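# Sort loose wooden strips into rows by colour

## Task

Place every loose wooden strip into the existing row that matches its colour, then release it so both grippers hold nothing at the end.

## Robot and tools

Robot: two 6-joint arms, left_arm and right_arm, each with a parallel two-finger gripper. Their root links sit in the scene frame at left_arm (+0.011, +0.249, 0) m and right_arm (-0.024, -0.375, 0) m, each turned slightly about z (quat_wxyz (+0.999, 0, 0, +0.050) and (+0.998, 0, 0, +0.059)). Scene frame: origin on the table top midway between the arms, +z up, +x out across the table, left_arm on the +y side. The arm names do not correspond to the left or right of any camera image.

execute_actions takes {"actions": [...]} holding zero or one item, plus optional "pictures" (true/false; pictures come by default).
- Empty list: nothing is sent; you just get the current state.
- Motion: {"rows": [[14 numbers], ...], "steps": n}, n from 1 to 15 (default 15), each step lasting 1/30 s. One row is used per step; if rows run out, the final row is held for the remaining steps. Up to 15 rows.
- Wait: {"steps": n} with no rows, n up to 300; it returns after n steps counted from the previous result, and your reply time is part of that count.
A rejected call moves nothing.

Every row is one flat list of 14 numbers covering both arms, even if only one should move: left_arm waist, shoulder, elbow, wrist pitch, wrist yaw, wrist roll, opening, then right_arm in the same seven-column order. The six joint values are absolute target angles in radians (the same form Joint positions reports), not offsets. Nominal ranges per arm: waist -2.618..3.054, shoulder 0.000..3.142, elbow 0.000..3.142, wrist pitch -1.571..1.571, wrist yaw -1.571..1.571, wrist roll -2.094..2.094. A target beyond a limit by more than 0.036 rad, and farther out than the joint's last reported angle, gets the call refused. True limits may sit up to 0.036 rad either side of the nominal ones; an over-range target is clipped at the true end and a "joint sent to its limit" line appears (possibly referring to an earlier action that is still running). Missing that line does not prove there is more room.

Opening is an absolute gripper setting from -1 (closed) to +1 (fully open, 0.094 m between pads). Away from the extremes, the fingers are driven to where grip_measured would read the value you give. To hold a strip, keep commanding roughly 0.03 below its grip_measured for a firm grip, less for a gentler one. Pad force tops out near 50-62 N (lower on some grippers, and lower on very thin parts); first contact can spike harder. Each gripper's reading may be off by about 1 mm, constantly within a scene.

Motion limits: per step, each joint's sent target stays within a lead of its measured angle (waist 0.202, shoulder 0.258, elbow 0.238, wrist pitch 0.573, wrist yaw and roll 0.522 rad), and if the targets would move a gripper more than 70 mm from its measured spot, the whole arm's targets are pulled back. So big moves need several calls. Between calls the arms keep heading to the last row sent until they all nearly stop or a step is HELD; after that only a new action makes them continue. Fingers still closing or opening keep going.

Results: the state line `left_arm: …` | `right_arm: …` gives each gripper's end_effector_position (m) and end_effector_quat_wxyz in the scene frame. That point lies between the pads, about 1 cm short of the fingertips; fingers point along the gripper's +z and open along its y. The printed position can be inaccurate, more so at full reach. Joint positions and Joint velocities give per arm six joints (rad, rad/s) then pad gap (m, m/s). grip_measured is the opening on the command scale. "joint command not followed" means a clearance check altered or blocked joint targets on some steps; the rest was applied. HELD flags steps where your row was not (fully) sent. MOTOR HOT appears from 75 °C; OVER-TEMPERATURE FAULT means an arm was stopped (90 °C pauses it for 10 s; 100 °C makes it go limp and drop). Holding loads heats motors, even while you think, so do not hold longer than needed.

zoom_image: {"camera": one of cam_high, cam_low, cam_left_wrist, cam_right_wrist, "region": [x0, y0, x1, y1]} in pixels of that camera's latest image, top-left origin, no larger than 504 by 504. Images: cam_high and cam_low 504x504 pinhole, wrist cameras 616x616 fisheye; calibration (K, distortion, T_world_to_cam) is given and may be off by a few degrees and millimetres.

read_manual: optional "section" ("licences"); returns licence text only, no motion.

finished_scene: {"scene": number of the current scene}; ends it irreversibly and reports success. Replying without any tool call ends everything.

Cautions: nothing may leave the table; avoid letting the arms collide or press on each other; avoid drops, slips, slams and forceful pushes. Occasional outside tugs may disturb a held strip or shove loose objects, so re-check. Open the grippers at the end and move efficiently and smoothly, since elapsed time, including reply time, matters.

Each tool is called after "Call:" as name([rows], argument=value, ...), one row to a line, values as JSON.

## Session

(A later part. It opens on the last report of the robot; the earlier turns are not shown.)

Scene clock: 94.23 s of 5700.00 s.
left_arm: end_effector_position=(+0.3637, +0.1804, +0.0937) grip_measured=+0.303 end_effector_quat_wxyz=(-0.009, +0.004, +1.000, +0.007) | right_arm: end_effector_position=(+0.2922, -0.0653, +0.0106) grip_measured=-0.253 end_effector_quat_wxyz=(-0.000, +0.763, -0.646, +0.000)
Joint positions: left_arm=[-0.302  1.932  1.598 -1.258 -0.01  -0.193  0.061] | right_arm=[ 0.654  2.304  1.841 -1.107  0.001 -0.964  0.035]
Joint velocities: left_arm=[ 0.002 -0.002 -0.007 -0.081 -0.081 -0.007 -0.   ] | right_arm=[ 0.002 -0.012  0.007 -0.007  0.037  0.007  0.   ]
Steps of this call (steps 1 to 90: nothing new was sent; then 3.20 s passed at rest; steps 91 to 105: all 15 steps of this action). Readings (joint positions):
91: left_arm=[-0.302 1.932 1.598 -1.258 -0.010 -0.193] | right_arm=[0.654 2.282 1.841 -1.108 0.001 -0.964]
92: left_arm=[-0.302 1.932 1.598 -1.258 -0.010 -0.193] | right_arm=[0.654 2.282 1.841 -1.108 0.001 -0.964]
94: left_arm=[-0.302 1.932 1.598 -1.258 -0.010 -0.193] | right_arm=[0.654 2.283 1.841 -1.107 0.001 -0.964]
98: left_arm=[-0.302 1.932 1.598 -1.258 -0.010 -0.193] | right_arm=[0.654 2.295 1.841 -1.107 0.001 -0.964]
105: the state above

Call:
execute_actions([
  {"rows": [[-0.3,1.936,1.629,-1.264,0,-0.2,0.3,0.65,2.304,1.838,-1.1,-0.01,-0.96,-0.32],[-0.3,1.936,1.629,-1.264,0,-0.2,0.3,0.65,2.304,1.838,-1.1,-0.01,-0.96,-0.38],[-0.3,1.936,1.629,-1.264,0,-0.2,0.3,0.65,2.304,1.838,-1.1,-0.01,-0.96,-0.42],[-0.3,1.936,1.629,-1.264,0,-0.2,0.3,0.65,2.304,1.838,-1.1,-0.01,-0.96,-0.45],[-0.3,1.936,1.629,-1.264,0,-0.2,0.3,0.65,2.304,1.838,-1.1,-0.01,-0.96,-0.48],[-0.3,1.936,1.629,-1.264,0,-0.2,0.3,0.65,2.304,1.838,-1.1,-0.01,-0.96,-0.48],[-0.3,1.936,1.629,-1.264,0,-0.2,0.3,0.65,2.295,1.838,-1.11,-0.01,-0.96,-0.48],[-0.3,1.936,1.629,-1.264,0,-0.2,0.3,0.65,2.28,1.838,-1.13,-0.01,-0.96,-0.48],[-0.3,1.936,1.629,-1.264,0,-0.2,0.3,0.65,2.265,1.838,-1.15,-0.01,-0.96,-0.48],[-0.3,1.936,1.629,-1.264,0,-0.2,0.3,0.65,2.25,1.838,-1.17,-0.01,-0.96,-0.48],[-0.3,1.936,1.629,-1.264,0,-0.2,0.3,0.65,2.235,1.838,-1.19,-0.01,-0.96,-0.48],[-0.3,1.936,1.629,-1.264,0,-0.2,0.3,0.65,2.22,1.838,-1.2,-0.01,-0.96,-0.48],[-0.3,1.936,1.629,-1.264,0,-0.2,0.3,0.65,2.205,1.838,-1.21,-0.01,-0.96,-0.48],[-0.3,1.936,1.629,-1.264,0,-0.2,0.3,0.65,2.19,1.838,-1.215,-0.01,-0.96,-0.48],[-0.3,1.936,1.629,-1.264,0,-0.2,0.3,0.65,2.175,1.838,-1.22,-0.01,-0.96,-0.48]]},
], pictures=false)

Call:
execute_actions([
  {"rows": [[-0.3,1.936,1.629,-1.264,0,-0.17,0.3,0.635,2.165,1.825,-1.215,-0.01,-0.92,-0.48],[-0.3,1.936,1.629,-1.264,0,-0.13,0.3,0.615,2.15,1.805,-1.205,-0.01,-0.85,-0.48],[-0.3,1.936,1.629,-1.264,0,-0.09,0.3,0.585,2.13,1.775,-1.195,-0.01,-0.76,-0.48],[-0.3,1.936,1.629,-1.264,0,-0.05,0.3,0.55,2.11,1.74,-1.18,-0.01,-0.66,-0.48],[-0.3,1.936,1.629,-1.264,0,-0.01,0.3,0.515,2.09,1.705,-1.165,-0.01,-0.56,-0.48],[-0.3,1.936,1.629,-1.264,0,0.03,0.3,0.48,2.07,1.67,-1.15,-0.01,-0.46,-0.48],[-0.31,1.936,1.629,-1.264,0,0.07,0.3,0.445,2.05,1.635,-1.135,-0.01,-0.36,-0.48],[-0.33,1.936,1.629,-1.264,0,0.11,0.3,0.41,2.03,1.60,-1.12,-0.01,-0.26,-0.48],[-0.36,1.936,1.629,-1.264,0,0.15,0.3,0.375,2.01,1.565,-1.105,-0.01,-0.16,-0.48],[-0.39,1.936,1.629,-1.264,0,0.19,0.3,0.34,1.99,1.53,-1.09,-0.01,-0.06,-0.48],[-0.43,1.936,1.629,-1.264,0,0.23,0.3,0.305,1.97,1.495,-1.075,-0.01,0.04,-0.48],[-0.47,1.936,1.629,-1.264,0,0.27,0.3,0.275,1.95,1.465,-1.065,-0.01,0.13,-0.48],[-0.51,1.936,1.629,-1.264,0,0.31,0.3,0.25,1.935,1.44,-1.055,-0.01,0.21,-0.48],[-0.55,1.936,1.629,-1.264,0,0.35,0.3,0.23,1.92,1.42,-1.048,-0.01,0.27,-0.48],[-0.59,1.936,1.629,-1.264,0,0.39,0.3,0.217,1.91,1.41,-1.045,-0.01,0.32,-0.48]]},
], pictures=false)

Call:
execute_actions([
  {"rows": [[-0.63,1.94,1.62,-1.255,0.01,0.42,0.3,0.217,1.91,1.41,-1.045,-0.01,0.32,-0.48],[-0.67,1.944,1.615,-1.245,0.01,0.44,0.3,0.217,1.91,1.41,-1.045,-0.01,0.32,-0.48],[-0.71,1.948,1.61,-1.235,0.01,0.46,0.3,0.217,1.91,1.41,-1.045,-0.01,0.32,-0.48],[-0.75,1.952,1.605,-1.225,0.01,0.48,0.3,0.217,1.91,1.41,-1.045,-0.01,0.32,-0.48],[-0.79,1.956,1.6,-1.215,0.01,0.5,0.3,0.217,1.91,1.41,-1.045,-0.01,0.32,-0.48],[-0.83,1.96,1.595,-1.205,0.01,0.52,0.3,0.217,1.91,1.41,-1.045,-0.01,0.32,-0.48],[-0.87,1.964,1.59,-1.195,0.01,0.54,0.3,0.217,1.91,1.41,-1.045,-0.01,0.32,-0.48],[-0.91,1.968,1.585,-1.185,0.01,0.55,0.3,0.217,1.91,1.41,-1.045,-0.01,0.32,-0.48],[-0.95,1.972,1.58,-1.175,0.01,0.56,0.3,0.217,1.91,1.41,-1.045,-0.01,0.32,-0.48],[-0.99,1.976,1.575,-1.165,0.01,0.565,0.3,0.217,1.91,1.41,-1.045,-0.01,0.32,-0.48],[-1.025,1.978,1.57,-1.155,0.01,0.565,0.3,0.217,1.91,1.41,-1.045,-0.01,0.32,-0.48],[-1.055,1.98,1.57,-1.15,0.01,0.565,0.3,0.217,1.91,1.41,-1.045,-0.01,0.32,-0.48],[-1.075,1.98,1.57,-1.15,0.01,0.565,0.3,0.217,1.91,1.41,-1.045,-0.01,0.32,-0.48],[-1.09,1.98,1.57,-1.15,0.01,0.565,0.3,0.217,1.91,1.41,-1.045,-0.01,0.32,-0.48],[-1.098,1.98,1.57,-1.15,0.01,0.565,0.3,0.217,1.91,1.41,-1.045,-0.01,0.32,-0.48]]},
], pictures=false)

Call:
execute_actions([
  {"steps": 12},
])

Scene clock: 127.87 s of 5700.00 s.
left_arm: end_effector_position=(+0.3637, +0.1804, +0.0937) grip_measured=+0.303 end_effector_quat_wxyz=(-0.009, +0.004, +1.000, +0.007) | right_arm: end_effector_position=(+0.2851, -0.0722, +0.0331) grip_measured=-0.445 end_effector_quat_wxyz=(+0.003, +0.763, -0.646, +0.000)
Joint positions: left_arm=[-0.302  1.932  1.598 -1.258 -0.01  -0.193  0.061] | right_arm=[ 0.654  2.25   1.841 -1.168  0.001 -0.964  0.026]
Joint velocities: left_arm=[-0.007 -0.022 -0.012 -0.066  0.007  0.022  0.   ] | right_arm=[ 0.002 -0.525 -0.002 -0.359  0.022  0.022  0.001]
Steps of this call (steps 1 to 15: the robot went on to your last target; steps 16 to 90: nothing new was sent; then 30.13 s passed at rest; steps 91 to 105: all 15 steps of this action). Readings (joint positions):
91: left_arm=[-0.302 1.932 1.598 -1.258 -0.010 -0.193] | right_arm=[0.654 2.304 1.841 -1.107 0.001 -0.964]
92: left_arm=[-0.302 1.932 1.598 -1.258 -0.010 -0.193] | right_arm=[0.654 2.304 1.841 -1.107 0.001 -0.964]
94: left_arm=[-0.302 1.932 1.598 -1.258 -0.010 -0.193] | right_arm=[0.654 2.304 1.841 -1.107 0.001 -0.964]
98: left_arm=[-0.302 1.932 1.598 -1.258 -0.010 -0.193] | right_arm=[0.654 2.304 1.841 -1.107 0.001 -0.964]
105: the state above

Scene clock: 128.37 s of 5700.00 s.
left_arm: end_effector_position=(+0.3442, +0.1148, +0.0937) grip_measured=+0.303 end_effector_quat_wxyz=(-0.010, +0.303, +0.953, +0.009) | right_arm: end_effector_position=(+0.3045, -0.2538, +0.0412) grip_measured=-0.445 end_effector_quat_wxyz=(-0.028, -0.173, +0.985, -0.003)
Joint positions: left_arm=[-0.496  1.932  1.598 -1.258 -0.017  0.22   0.061] | right_arm=[ 0.229  1.971  1.439 -1.095 -0.004 -0.     0.026]
Joint velocities: left_arm=[-1.37  -0.007 -0.007 -0.051  0.022  1.092 -0.   ] | right_arm=[-0.628 -0.374 -0.623  0.037 -0.022  2.132  0.   ]
Steps of this call (steps 1 to 15: all 15 steps of this action). Readings (joint positions):
1: left_arm=[-0.302 1.932 1.598 -1.258 -0.010 -0.190] | right_arm=[0.653 2.231 1.839 -1.174 0.001 -0.958]
2: left_arm=[-0.302 1.932 1.598 -1.258 -0.010 -0.181] | right_arm=[0.650 2.210 1.833 -1.175 0.000 -0.941]
4: left_arm=[-0.302 1.932 1.598 -1.258 -0.010 -0.146] | right_arm=[0.628 2.163 1.800 -1.173 -0.005 -0.866]
8: left_arm=[-0.303 1.932 1.598 -1.258 -0.009 -0.032] | right_arm=[0.498 2.074 1.675 -1.154 -0.011 -0.597]
15: the state above

Scene clock: 128.87 s of 5700.00 s.
left_arm: end_effector_position=(+0.2195, -0.0630, +0.0759) grip_measured=+0.303 end_effector_quat_wxyz=(+0.005, +0.689, +0.724, -0.002) | right_arm: end_effector_position=(+0.3076, -0.2603, +0.0459) grip_measured=-0.445 end_effector_quat_wxyz=(-0.010, -0.014, +1.000, -0.002)
Joint positions: left_arm=[-1.086  1.973  1.584 -1.171  0.002  0.536  0.061] | right_arm=[ 0.21   1.937  1.412 -1.067 -0.002  0.301  0.026]
Joint velocities: left_arm=[-0.662  0.037 -0.061  0.081  0.139  0.168 -0.001] | right_arm=[-0.007  0.002  0.007 -0.037  0.022  0.037  0.001]
Steps of this call (steps 1 to 15: all 15 steps of this action). Readings (joint positions):
1: left_arm=[-0.545 1.932 1.598 -1.258 -0.015 0.257] | right_arm=[0.212 1.960 1.423 -1.094 -0.003 0.063]
2: left_arm=[-0.593 1.932 1.598 -1.256 -0.013 0.292] | right_arm=[0.202 1.953 1.414 -1.094 -0.001 0.114]
4: left_arm=[-0.685 1.932 1.598 -1.249 -0.008 0.353] | right_arm=[0.201 1.944 1.412 -1.090 -0.001 0.187]
8: left_arm=[-0.845 1.946 1.598 -1.223 -0.004 0.453] | right_arm=[0.209 1.937 1.412 -1.074 -0.002 0.261]
15: the state above

Scene clock: 129.27 s of 5700.00 s.
left_arm: end_effector_position=(+0.2136, -0.0677, +0.0749) grip_measured=+0.303 end_effector_quat_wxyz=(+0.006, +0.703, +0.711, -0.005) | right_arm: end_effector_position=(+0.3079, -0.2602, +0.0459) grip_measured=-0.445 end_effector_quat_wxyz=(-0.010, -0.009, +1.000, -0.002)
Joint positions: left_arm=[-1.104  1.973  1.581 -1.165  0.007  0.556  0.061] | right_arm=[ 0.21   1.937  1.412 -1.066 -0.002  0.311  0.026]
Joint velocities: left_arm=[-0.017 -0.012  0.002 -0.022 -0.095 -0.022 -0.   ] | right_arm=[-0.002  0.002  0.017 -0.066 -0.051 -0.007 -0.001]
Steps of this call (steps 1 to 12: the robot went on to your last target). Readings (joint positions):
1: left_arm=[-1.104 1.973 1.583 -1.170 0.004 0.541] | right_arm=[0.210 1.937 1.412 -1.067 -0.002 0.303]
2: left_arm=[-1.115 1.973 1.581 -1.169 0.006 0.545] | right_arm=[0.210 1.937 1.412 -1.067 -0.002 0.304]
4: left_arm=[-1.119 1.973 1.581 -1.168 0.008 0.550] | right_arm=[0.210 1.937 1.412 -1.066 -0.002 0.307]
8: left_arm=[-1.106 1.973 1.581 -1.166 0.007 0.554] | right_arm=[0.210 1.937 1.412 -1.066 -0.002 0.309]
12: the state above
camera_calibration (this result's frames):
cam_left_wrist: T_world_to_cam=[[-0.945228, 0.321795, -0.0546882, 0.237542], [0.157388, 0.596109, 0.787327, -0.0388626], [0.285958, 0.735597, -0.614105, 0.141704], [0, 0, 0, 1]] pos_world=[0.190126, -0.15751, 0.130609]
cam_right_wrist: T_world_to_cam=[[0.115241, -0.99325, -0.0132191, -0.290423], [-0.71865, -0.0925535, 0.689185, 0.17635], [-0.685756, -0.0699228, -0.724465, 0.350986], [0, 0, 0, 1]] pos_world=[0.400894, -0.247599, 0.128901]

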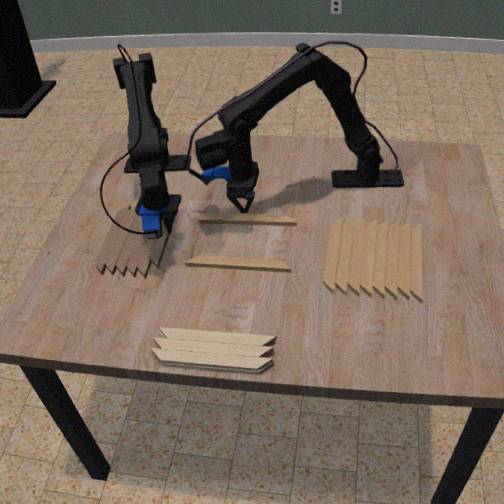

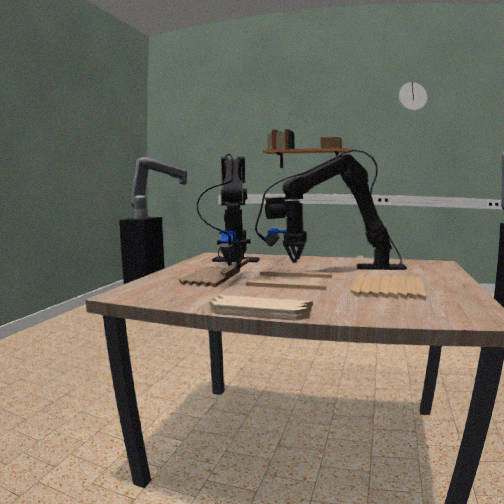

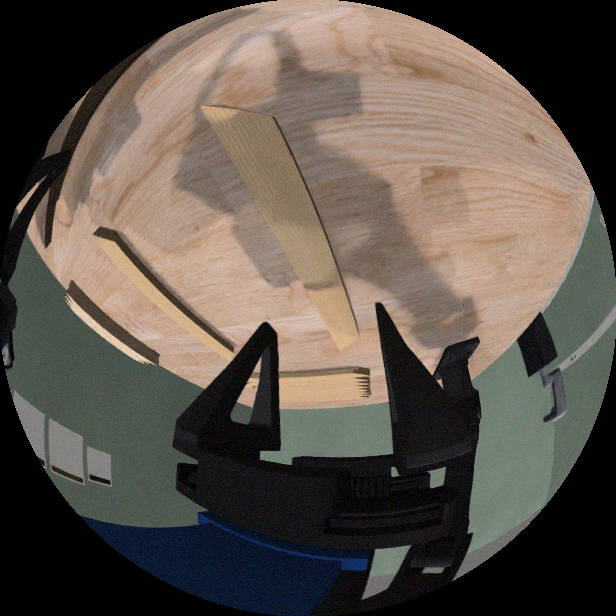

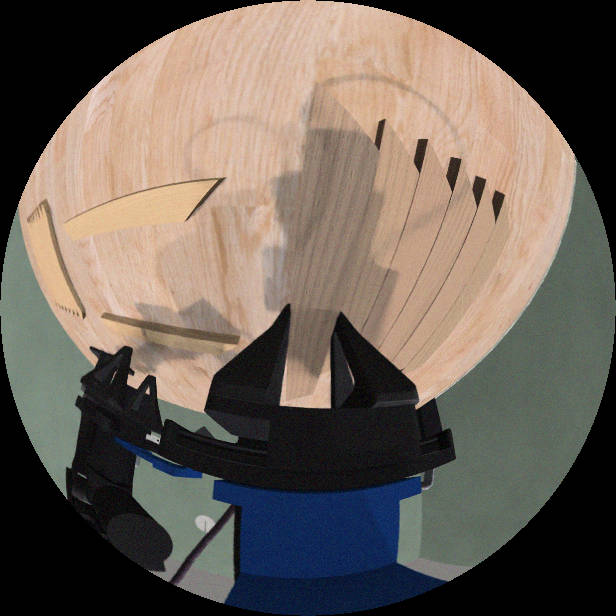

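Call:
zoom_image(camera="cam_right_wrist", region=[280, 60, 532, 240])

Region (280, 60, 532, 240) of cam_right_wrist's 616x616 image, scaled by 2.000, with more detail than that image has; it fills the top 360 rows of this view, and the rest is white.

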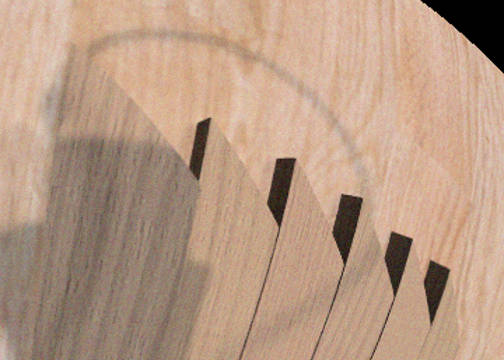

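Call:
execute_actions([
  {"rows": [[-1.097,1.985,1.565,-1.14,0,0.55,0.25,0.214,1.93,1.40,-1.03,-0.005,0.31,-0.48],[-1.096,1.99,1.56,-1.13,0,0.545,0.2,0.214,1.935,1.39,-1.01,-0.005,0.305,-0.48],[-1.095,1.995,1.555,-1.12,0,0.54,0.2,0.214,1.94,1.38,-0.99,-0.005,0.3,-0.48],[-1.094,2.0,1.55,-1.11,0,0.535,0.2,0.214,1.943,1.37,-0.97,-0.005,0.295,-0.48],[-1.093,2.005,1.545,-1.1,0,0.53,0.2,0.214,1.946,1.36,-0.955,-0.005,0.295,-0.48],[-1.092,2.01,1.54,-1.09,0,0.525,0.2,0.214,1.948,1.35,-0.94,-0.005,0.295,-0.48],[-1.091,2.014,1.535,-1.08,0,0.522,0.2,0.214,1.95,1.34,-0.925,-0.005,0.295,-0.48],[-1.09,2.018,1.53,-1.07,0,0.522,0.2,0.214,1.952,1.33,-0.915,-0.005,0.295,-0.48],[-1.089,2.022,1.525,-1.065,0,0.522,0.2,0.214,1.954,1.32,-0.905,-0.005,0.295,-0.48],[-1.089,2.025,1.52,-1.063,0,0.522,0.2,0.214,1.956,1.31,-0.9,-0.005,0.295,-0.48],[-1.089,2.027,1.518,-1.063,0,0.522,0.2,0.214,1.956,1.302,-0.9,-0.005,0.295,-0.48],[-1.089,2.028,1.518,-1.063,0,0.522,0.2,0.214,1.956,1.295,-0.9,-0.005,0.295,-0.48]]},
], pictures=false)

Call:
execute_actions([
  {"steps": 10},
])

Scene clock: 145.00 s of 5700.00 s.
left_arm: end_effector_position=(+0.2169, -0.0653, +0.0435) grip_measured=+0.203 end_effector_quat_wxyz=(-0.007, +0.692, +0.722, +0.002) | right_arm: end_effector_position=(+0.3009, -0.2626, +0.0131) grip_measured=-0.445 end_effector_quat_wxyz=(-0.011, -0.012, +1.000, -0.002)
Joint positions: left_arm=[-1.097  2.024  1.527 -1.088 -0.001  0.531  0.057] | right_arm=[ 0.21   1.956  1.3   -0.938 -0.002  0.304  0.026]
Joint velocities: left_arm=[-0.007  0.027 -0.017  0.11  -0.051 -0.007  0.   ] | right_arm=[ 0.012  0.051 -0.076  0.081 -0.066  0.007  0.   ]
Steps of this call (steps 1 to 30: the robot went on to your last target; steps 31 to 90: nothing new was sent; then 12.23 s passed at rest; steps 91 to 105: all 15 steps of this action). Readings (joint positions):
91: left_arm=[-1.104 1.973 1.581 -1.164 0.006 0.557] | right_arm=[0.210 1.937 1.412 -1.065 -0.002 0.311]
92: left_arm=[-1.104 1.973 1.581 -1.162 0.004 0.556] | right_arm=[0.210 1.937 1.409 -1.058 -0.002 0.311]
94: left_arm=[-1.104 1.973 1.576 -1.149 0.002 0.552] | right_arm=[0.210 1.937 1.397 -1.036 -0.002 0.309]
98: left_arm=[-1.103 1.989 1.556 -1.119 0.001 0.540] | right_arm=[0.210 1.938 1.355 -0.986 -0.002 0.306]
105: the state above

Scene clock: 145.33 s of 5700.00 s.
left_arm: end_effector_position=(+0.2180, -0.0670, +0.0433) grip_measured=+0.203 end_effector_quat_wxyz=(-0.003, +0.691, +0.723, +0.001) | right_arm: end_effector_position=(+0.3037, -0.2616, +0.0123) grip_measured=-0.445 end_effector_quat_wxyz=(-0.005, -0.012, +1.000, -0.001)
Joint positions: left_arm=[-1.097  2.024  1.526 -1.079 -0.001  0.529  0.057] | right_arm=[ 0.21   1.957  1.298 -0.923 -0.002  0.304  0.026]
Joint velocities: left_arm=[ 0.012 -0.017  0.002  0.007 -0.007 -0.007  0.   ] | right_arm=[-0.007  0.012 -0.007 -0.066  0.007  0.066 -0.001]
Steps of this call (steps 1 to 10: the robot went on to your last target). Readings (joint positions):
1: left_arm=[-1.097 2.024 1.526 -1.087 -0.001 0.531] | right_arm=[0.210 1.957 1.298 -0.936 -0.002 0.304]
2: left_arm=[-1.097 2.024 1.526 -1.086 -0.001 0.531] | right_arm=[0.210 1.957 1.298 -0.935 -0.002 0.304]
4: left_arm=[-1.097 2.024 1.526 -1.082 -0.001 0.530] | right_arm=[0.210 1.957 1.298 -0.929 -0.002 0.304]
8: left_arm=[-1.097 2.024 1.526 -1.080 -0.001 0.529] | right_arm=[0.210 1.957 1.298 -0.924 -0.002 0.304]
10: the state above
camera_calibration (this result's frames):
cam_left_wrist: T_world_to_cam=[[-0.955616, 0.29126, -0.0443347, 0.239507], [0.14104, 0.584388, 0.799123, -0.0127292], [0.258662, 0.757402, -0.59953, 0.127328], [0, 0, 0, 1]] pos_world=[0.197737, -0.158758, 0.0971275]
cam_right_wrist: T_world_to_cam=[[0.122181, -0.992391, -0.0152241, -0.293669], [-0.723922, -0.0996002, 0.682654, 0.196197], [-0.678976, -0.0723863, -0.730583, 0.320978], [0, 0, 0, 1]] pos_world=[0.395848, -0.248659, 0.0960958]

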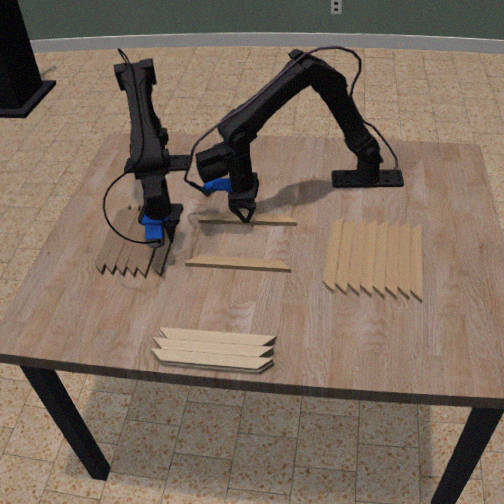

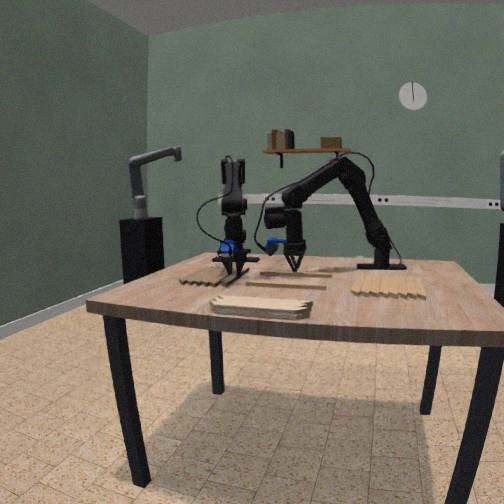

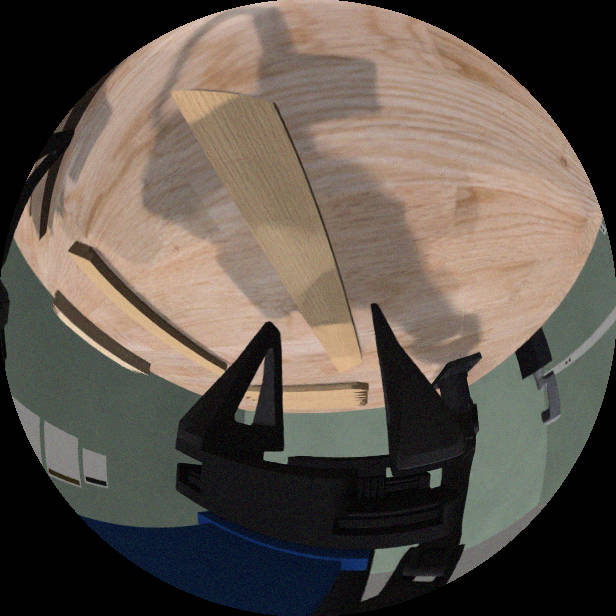

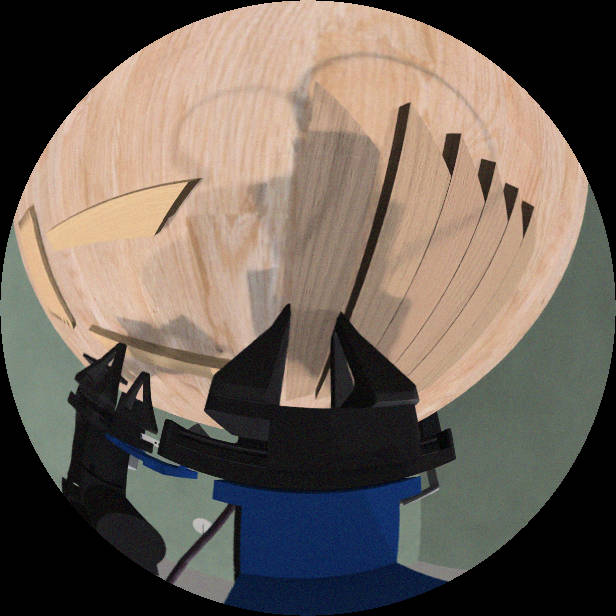

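Call:
zoom_image(camera="cam_right_wrist", region=[250, 60, 500, 410])

Call:
zoom_image(camera="cam_low", region=[175, 235, 335, 300])

Call:
zoom_image(camera="cam_high", region=[90, 190, 310, 290])

Region (250, 60, 500, 410) of cam_right_wrist's 616x616 image, scaled by 1.440, with more detail than that image has; it fills the left 360 columns of this view, and the rest is white.

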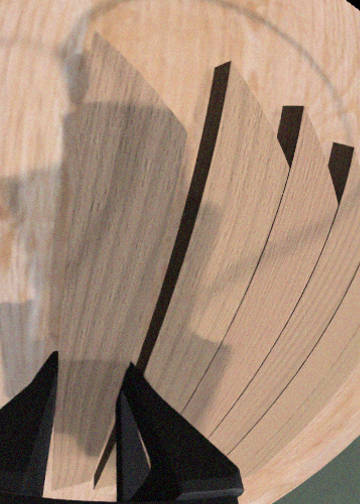

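Region (175, 235, 335, 300) of cam_low's 504x504 image, scaled by 3.150, with more detail than that image has; it fills the top 205 rows of this view, and the rest is white.

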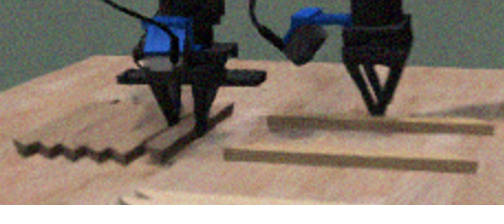

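Region (90, 190, 310, 290) of cam_high's 504x504 image, scaled by 2.291, with more detail than that image has; it fills the top 229 rows of this view, and the rest is white.

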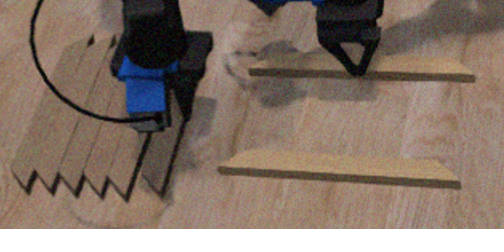

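Call:
execute_actions([
  {"rows": [[-1.092,2.03,1.512,-1.055,0,0.525,0.15,0.214,1.956,1.295,-0.905,-0.005,0.3,-0.44],[-1.092,2.032,1.506,-1.045,0,0.525,0.1,0.214,1.956,1.295,-0.905,-0.005,0.3,-0.41],[-1.092,2.034,1.5,-1.035,0,0.525,0.05,0.214,1.956,1.3,-0.91,-0.005,0.3,-0.38],[-1.092,2.036,1.494,-1.025,0,0.525,0.0,0.214,1.952,1.31,-0.92,-0.005,0.3,-0.38],[-1.092,2.038,1.488,-1.015,0,0.525,0.0,0.214,1.948,1.32,-0.94,-0.005,0.3,-0.38],[-1.092,2.039,1.483,-1.008,0,0.525,0.0,0.214,1.944,1.33,-0.96,-0.005,0.3,-0.38],[-1.092,2.039,1.478,-1.003,0,0.525,0.0,0.214,1.94,1.342,-0.98,-0.005,0.3,-0.38],[-1.092,2.039,1.474,-1.003,0,0.525,0.0,0.214,1.936,1.354,-1.0,-0.005,0.3,-0.38],[-1.092,2.039,1.474,-1.003,0,0.525,0.0,0.214,1.932,1.366,-1.015,-0.005,0.3,-0.38],[-1.092,2.039,1.474,-1.003,0,0.525,0.0,0.214,1.928,1.378,-1.03,-0.005,0.3,-0.38],[-1.092,2.039,1.474,-1.003,0,0.525,0.0,0.214,1.924,1.39,-1.04,-0.005,0.3,-0.38],[-1.092,2.039,1.474,-1.003,0,0.525,0.0,0.214,1.92,1.402,-1.045,-0.005,0.3,-0.38],[-1.092,2.039,1.474,-1.003,0,0.525,0.0,0.214,1.92,1.412,-1.05,-0.005,0.3,-0.38],[-1.092,2.039,1.474,-1.003,0,0.525,0.0,0.214,1.92,1.42,-1.05,-0.005,0.3,-0.38]]},
])

Call:
zoom_image(camera="cam_low", region=[265, 245, 325, 290])

Call:
zoom_image(camera="cam_right_wrist", region=[60, 290, 220, 420])

Scene clock: 165.57 s of 5700.00 s.
left_arm: end_effector_position=(+0.2185, -0.0678, +0.0334) grip_measured=+0.003 end_effector_quat_wxyz=(+0.005, +0.691, +0.723, -0.000) | right_arm: end_effector_position=(+0.3115, -0.2590, +0.0342) grip_measured=-0.383 end_effector_quat_wxyz=(-0.004, -0.012, +1.000, -0.000)
Joint positions: left_arm=[-1.097  2.024  1.486 -1.023 -0.001  0.529  0.047] | right_arm=[ 0.21   1.953  1.387 -1.012 -0.002  0.304  0.029]
Joint velocities: left_arm=[-0.002  0.012 -0.022  0.11  -0.007  0.066  0.001] | right_arm=[-0.012 -0.105  0.208 -0.095  0.037  0.022 -0.001]
Steps of this call (steps 1 to 30: the robot went on to your last target; steps 31 to 90: nothing new was sent; then 16.73 s passed at rest; steps 91 to 105: all 15 steps of this action). Readings (joint positions):
91: left_arm=[-1.097 2.024 1.526 -1.077 -0.001 0.529] | right_arm=[0.210 1.957 1.298 -0.921 -0.002 0.304]
92: left_arm=[-1.097 2.024 1.526 -1.075 -0.001 0.529] | right_arm=[0.210 1.957 1.298 -0.921 -0.002 0.304]
94: left_arm=[-1.097 2.024 1.521 -1.063 -0.001 0.529] | right_arm=[0.210 1.957 1.298 -0.921 -0.002 0.304]
98: left_arm=[-1.097 2.024 1.496 -1.036 -0.001 0.529] | right_arm=[0.210 1.957 1.308 -0.944 -0.002 0.304]
105: the state above
camera_calibration (this result's frames):
cam_left_wrist: T_world_to_cam=[[-0.955311, 0.290254, -0.0559855, 0.240063], [0.134212, 0.594634, 0.792715, -0.00201814], [0.263379, 0.749775, -0.607016, 0.120575], [0, 0, 0, 1]] pos_world=[0.197848, -0.158883, 0.0882309]
cam_right_wrist: T_world_to_cam=[[0.12222, -0.992378, -0.0157689, -0.29164], [-0.725646, -0.100187, 0.680736, 0.187607], [-0.677127, -0.071757, -0.732359, 0.342146], [0, 0, 0, 1]] pos_world=[0.403457, -0.24607, 0.118264]

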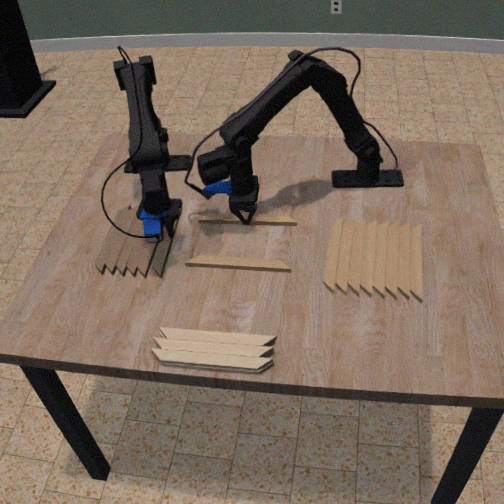

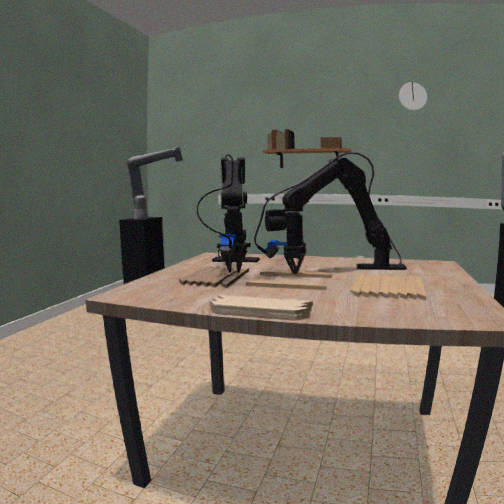

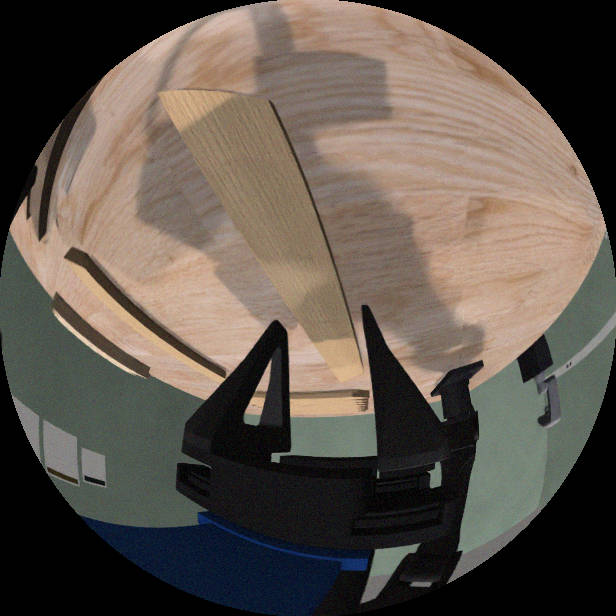

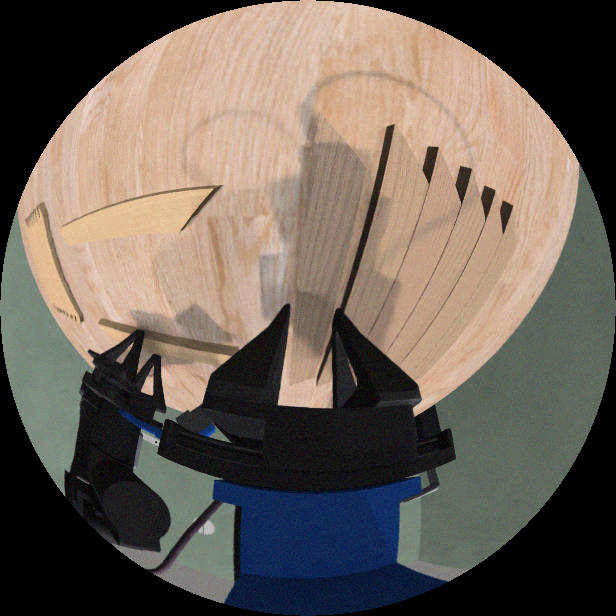

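Region (265, 245, 325, 290) of cam_low's 504x504 image, scaled by 8.400, with more detail than that image has; it fills the top 378 rows of this view, and the rest is white.

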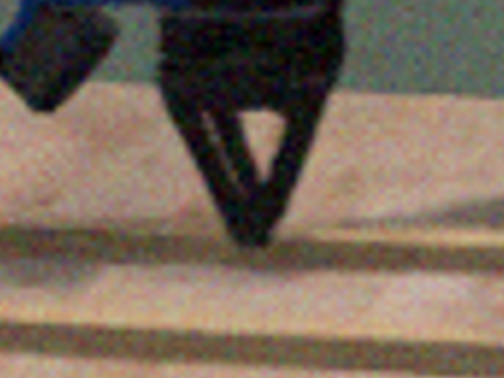

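Region (60, 290, 220, 420) of cam_right_wrist's 616x616 image, scaled by 3.150, with more detail than that image has; it fills the top 410 rows of this view, and the rest is white.

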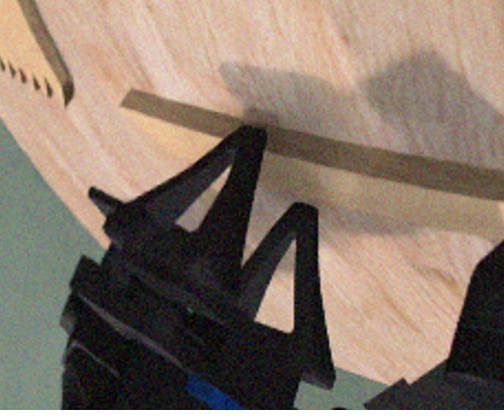

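Call:
execute_actions([
  {"rows": [[-1.092,2.04,1.478,-1.0,0,0.525,0.0,0.22,1.93,1.42,-1.04,-0.005,0.32,-0.5],[-1.092,2.044,1.478,-0.997,0,0.525,0.0,0.23,1.93,1.42,-1.04,-0.005,0.335,-0.6],[-1.092,2.047,1.478,-0.995,0,0.525,0.0,0.24,1.93,1.42,-1.04,-0.005,0.35,-0.7],[-1.092,2.05,1.478,-0.995,0,0.525,0.0,0.25,1.93,1.42,-1.04,-0.005,0.365,-0.8],[-1.092,2.053,1.478,-0.995,0,0.525,0.0,0.26,1.93,1.42,-1.04,-0.005,0.38,-0.9],[-1.092,2.053,1.478,-0.995,0,0.525,0.0,0.27,1.93,1.42,-1.04,-0.005,0.39,-0.97],[-1.092,2.053,1.478,-0.995,0,0.525,-0.05,0.28,1.93,1.42,-1.04,-0.005,0.39,-0.97],[-1.092,2.053,1.478,-0.995,0,0.525,-0.1,0.288,1.93,1.42,-1.04,-0.005,0.39,-0.97]],"steps":13},
], pictures=false)

Scene clock: 171.57 s of 5700.00 s.
left_arm: end_effector_position=(+0.2193, -0.0690, +0.0268) grip_measured=-0.097 end_effector_quat_wxyz=(+0.002, +0.691, +0.723, +0.000) | right_arm: end_effector_position=(+0.3000, -0.2335, +0.0407) grip_measured=-0.967 end_effector_quat_wxyz=(-0.005, -0.017, +1.000, -0.000)
Joint positions: left_arm=[-1.097  2.043  1.486 -1.011 -0.001  0.529  0.042] | right_arm=[ 0.288  1.942  1.398 -1.036 -0.003  0.372  0.002]
Joint velocities: left_arm=[-0.002  0.002 -0.007  0.007 -0.066  0.066  0.   ] | right_arm=[ 0.007  0.007 -0.002 -0.022  0.007  0.125  0.001]
Steps of this call (steps 1 to 30: the robot went on to your last target; steps 31 to 90: nothing new was sent; then 2.57 s passed at rest; steps 91 to 103: all 13 steps of this action). Readings (joint positions):
91: left_arm=[-1.097 2.024 1.486 -1.018 -0.001 0.529] | right_arm=[0.210 1.942 1.398 -1.036 -0.002 0.305]
92: left_arm=[-1.097 2.024 1.486 -1.017 -0.001 0.529] | right_arm=[0.211 1.942 1.398 -1.036 -0.002 0.309]
94: left_arm=[-1.097 2.025 1.486 -1.015 -0.001 0.529] | right_arm=[0.220 1.942 1.398 -1.036 -0.002 0.323]
98: left_arm=[-1.097 2.036 1.486 -1.011 -0.001 0.529] | right_arm=[0.261 1.942 1.398 -1.036 -0.002 0.356]
103: the state above

Call:
execute_actions([
  {"rows": [[-1.092,2.058,1.478,-0.99,0,0.525,-0.12,0.288,1.945,1.39,-1.01,-0.005,0.39,-0.97],[-1.092,2.063,1.478,-0.99,0,0.525,-0.15,0.288,1.95,1.385,-0.995,-0.005,0.39,-0.97],[-1.092,2.063,1.478,-0.99,0,0.525,-0.18,0.288,1.955,1.38,-0.98,-0.005,0.39,-0.97],[-1.092,2.063,1.478,-0.99,0,0.525,-0.2,0.288,1.96,1.373,-0.965,-0.005,0.39,-0.97],[-1.092,2.063,1.478,-0.99,0,0.525,-0.22,0.288,1.964,1.366,-0.95,-0.005,0.39,-0.97],[-1.092,2.063,1.478,-0.99,0,0.525,-0.25,0.288,1.968,1.359,-0.935,-0.005,0.39,-0.97],[-1.092,2.063,1.478,-0.99,0,0.525,-0.29,0.288,1.972,1.352,-0.92,-0.005,0.39,-0.97],[-1.092,2.063,1.478,-0.99,0,0.525,-0.33,0.288,1.975,1.345,-0.91,-0.005,0.39,-0.97],[-1.092,2.063,1.478,-0.99,0,0.525,-0.37,0.288,1.978,1.339,-0.91,-0.005,0.39,-0.97],[-1.092,2.063,1.478,-0.99,0,0.525,-0.41,0.288,1.98,1.334,-0.91,-0.005,0.39,-0.97],[-1.092,2.063,1.478,-0.99,0,0.525,-0.44,0.288,1.98,1.334,-0.91,-0.005,0.39,-0.97],[-1.092,2.063,1.478,-0.99,0,0.525,-0.47,0.288,1.98,1.334,-0.91,-0.005,0.39,-0.97]],"steps":15},
])

Call:
zoom_image(camera="cam_low", region=[215, 245, 325, 295])

Scene clock: 182.83 s of 5700.00 s.
left_arm: end_effector_position=(+0.2201, -0.0702, +0.0268) grip_measured=-0.444 end_effector_quat_wxyz=(+0.004, +0.691, +0.723, -0.000) | right_arm: end_effector_position=(+0.2997, -0.2336, +0.0137) grip_measured=-0.967 end_effector_quat_wxyz=(-0.007, -0.013, +1.000, -0.001)
Joint positions: left_arm=[-1.097  2.043  1.486 -1.005 -0.002  0.529  0.026] | right_arm=[ 0.288  1.98   1.338 -0.943 -0.003  0.381  0.002]
Joint velocities: left_arm=[-0.027 -0.002  0.007  0.051 -0.007 -0.022 -0.001] | right_arm=[ 0.007  0.002 -0.037 -0.022  0.037 -0.007 -0.   ]
Steps of this call (steps 1 to 15: the robot went on to your last target; steps 16 to 90: nothing new was sent; then 7.77 s passed at rest; steps 91 to 105: all 15 steps of this action). Readings (joint positions):
91: left_arm=[-1.097 2.043 1.486 -1.009 -0.001 0.529] | right_arm=[0.288 1.942 1.398 -1.036 -0.003 0.381]
92: left_arm=[-1.097 2.043 1.486 -1.009 -0.001 0.529] | right_arm=[0.288 1.942 1.398 -1.033 -0.003 0.381]
94: left_arm=[-1.097 2.043 1.486 -1.007 -0.001 0.529] | right_arm=[0.288 1.942 1.393 -1.019 -0.003 0.381]
98: left_arm=[-1.097 2.043 1.486 -1.006 -0.002 0.529] | right_arm=[0.288 1.954 1.369 -0.974 -0.003 0.381]
105: the state above
camera_calibration (this result's frames):
cam_left_wrist: T_world_to_cam=[[-0.955305, 0.29028, -0.0559401, 0.2419], [0.134121, 0.594217, 0.793044, 0.00434142], [0.263445, 0.750096, -0.606591, 0.117924], [0, 0, 0, 1]] pos_world=[0.19944, -0.161253, 0.0816208]
cam_right_wrist: T_world_to_cam=[[0.122873, -0.992318, -0.0144172, -0.265554], [-0.721236, -0.0992669, 0.68554, 0.194387], [-0.681705, -0.0738365, -0.727892, 0.321756], [0, 0, 0, 1]] pos_world=[0.392171, -0.22046, 0.0971151]

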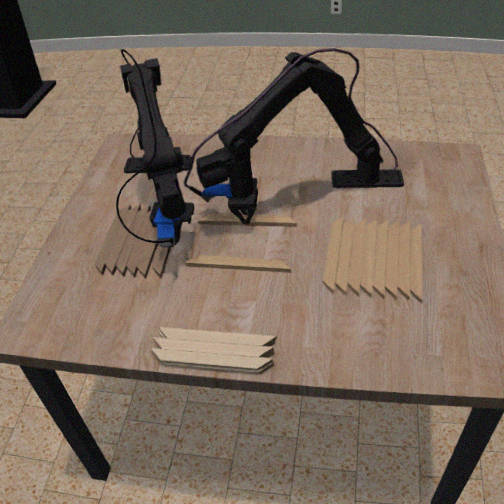

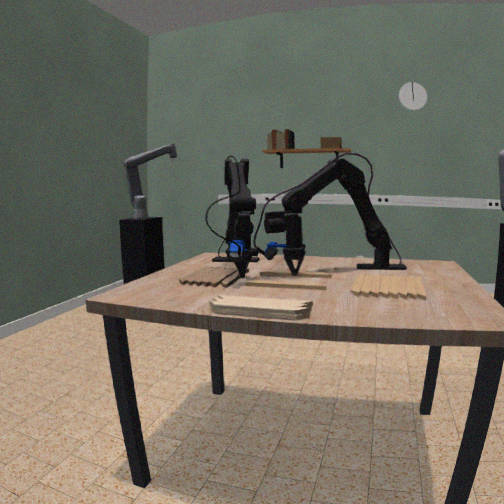

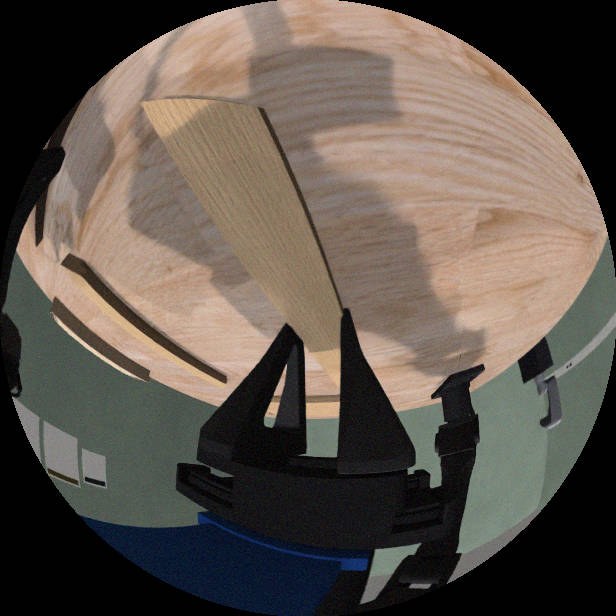

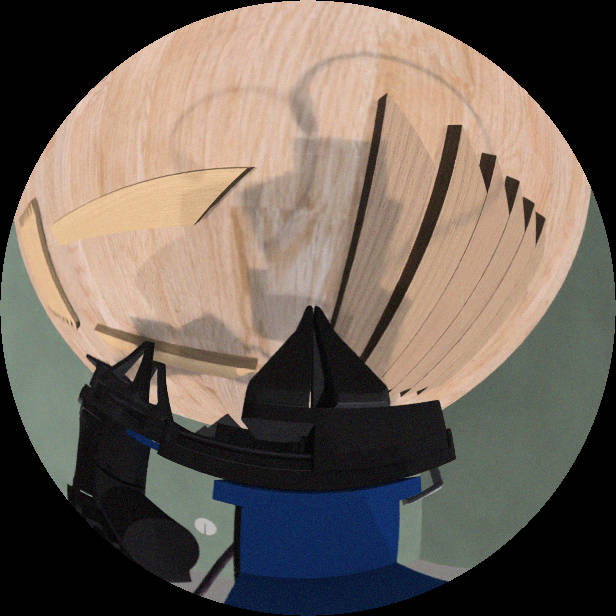

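Region (215, 245, 325, 295) of cam_low's 504x504 image, scaled by 4.582, with more detail than that image has; it fills the top 229 rows of this view, and the rest is white.

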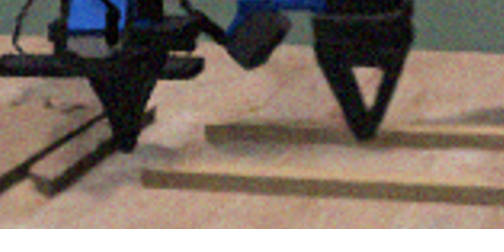

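Call:
execute_actions([
  {"rows": [[-1.095,2.055,1.478,-0.995,0,0.527,-0.4,0.282,1.98,1.336,-0.915,-0.005,0.37,-0.97],[-1.095,2.06,1.478,-0.995,0,0.527,-0.36,0.277,1.98,1.336,-0.915,-0.005,0.365,-0.97],[-1.095,2.064,1.478,-0.995,0,0.527,-0.36,0.272,1.98,1.336,-0.915,-0.005,0.36,-0.97],[-1.095,2.068,1.478,-0.995,0,0.527,-0.36,0.267,1.98,1.336,-0.915,-0.005,0.355,-0.97],[-1.095,2.068,1.478,-0.995,0,0.527,-0.36,0.262,1.98,1.336,-0.915,-0.005,0.35,-0.97],[-1.095,2.068,1.478,-0.995,0,0.527,-0.36,0.257,1.98,1.336,-0.915,-0.005,0.345,-0.97],[-1.095,2.068,1.478,-0.995,0,0.527,-0.36,0.252,1.98,1.336,-0.915,-0.005,0.34,-0.97],[-1.095,2.068,1.478,-0.995,0,0.527,-0.36,0.247,1.98,1.336,-0.915,-0.005,0.335,-0.97],[-1.095,2.068,1.478,-0.995,0,0.527,-0.36,0.242,1.98,1.336,-0.915,-0.005,0.33,-0.97],[-1.095,2.068,1.478,-0.995,0,0.527,-0.36,0.238,1.98,1.336,-0.915,-0.005,0.325,-0.97],[-1.095,2.068,1.478,-0.995,0,0.527,-0.36,0.234,1.98,1.336,-0.915,-0.005,0.32,-0.97],[-1.095,2.068,1.478,-0.995,0,0.527,-0.36,0.23,1.98,1.336,-0.915,-0.005,0.32,-0.97]],"steps":15},
])

Call:
zoom_image(camera="cam_right_wrist", region=[280, 60, 530, 410])

Scene clock: 190.90 s of 5700.00 s.
left_arm: end_effector_position=(+0.2195, -0.0691, +0.0219) grip_measured=-0.363 end_effector_quat_wxyz=(-0.002, +0.691, +0.723, +0.002) | right_arm: end_effector_position=(+0.3094, -0.2493, +0.0136) grip_measured=-0.967 end_effector_quat_wxyz=(-0.001, -0.009, +1.000, +0.001)
Joint positions: left_arm=[-1.097  2.056  1.486 -1.005 -0.002  0.529  0.03 ] | right_arm=[ 0.237  1.98   1.338 -0.93  -0.003  0.337  0.002]
Joint velocities: left_arm=[-0.007  0.012  0.012 -0.007 -0.007  0.066  0.001] | right_arm=[-0.032  0.022  0.022  0.022 -0.051 -0.066  0.001]
Steps of this call (steps 1 to 30: the robot went on to your last target; steps 31 to 90: nothing new was sent; then 4.57 s passed at rest; steps 91 to 105: all 15 steps of this action). Readings (joint positions):
91: left_arm=[-1.097 2.043 1.486 -1.005 -0.002 0.529] | right_arm=[0.288 1.980 1.338 -0.930 -0.003 0.381]
92: left_arm=[-1.097 2.043 1.486 -1.005 -0.002 0.529] | right_arm=[0.288 1.980 1.338 -0.930 -0.003 0.380]
94: left_arm=[-1.097 2.044 1.486 -1.005 -0.002 0.529] | right_arm=[0.285 1.980 1.338 -0.930 -0.003 0.375]
98: left_arm=[-1.097 2.052 1.486 -1.005 -0.002 0.529] | right_arm=[0.267 1.980 1.338 -0.930 -0.003 0.360]
105: the state above
camera_calibration (this result's frames):
cam_left_wrist: T_world_to_cam=[[-0.955644, 0.290872, -0.0462389, 0.240696], [0.139389, 0.584967, 0.79899, 0.00577623], [0.259452, 0.757105, -0.599564, 0.115454], [0, 0, 0, 1]] pos_world=[0.19926, -0.160801, 0.0757365]
cam_right_wrist: T_world_to_cam=[[0.116246, -0.993056, -0.0180492, -0.280367], [-0.729871, -0.0977346, 0.676562, 0.20304], [-0.673628, -0.065474, -0.736165, 0.326906], [0, 0, 0, 1]] pos_world=[0.400998, -0.237172, 0.0982268]

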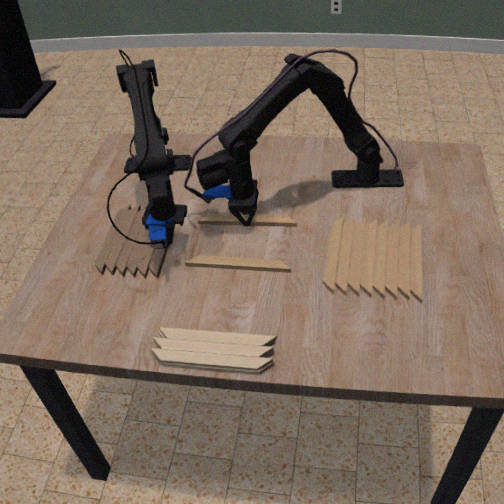

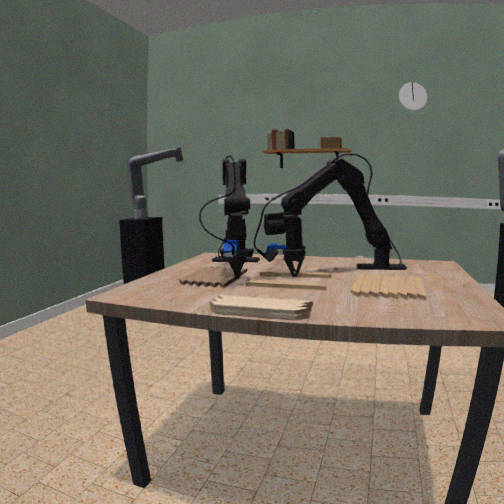

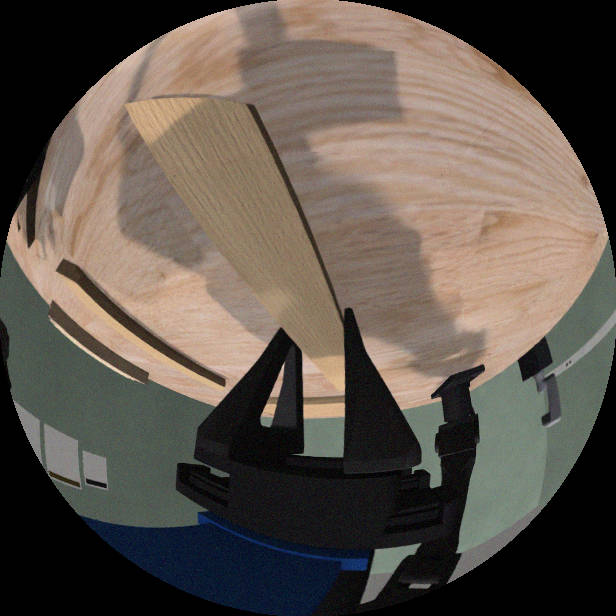

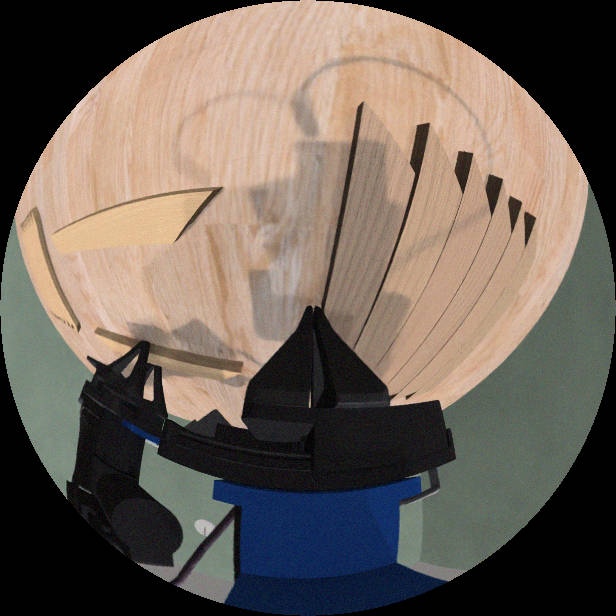

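Region (280, 60, 530, 410) of cam_right_wrist's 616x616 image, scaled by 1.440, with more detail than that image has; it fills the left 360 columns of this view, and the rest is white.

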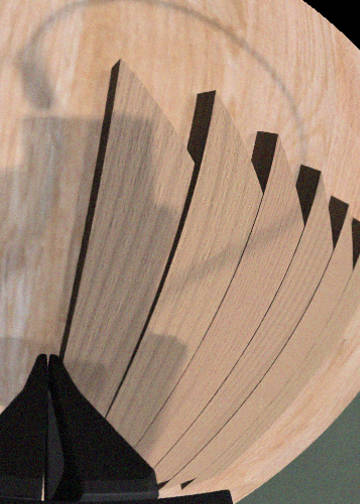

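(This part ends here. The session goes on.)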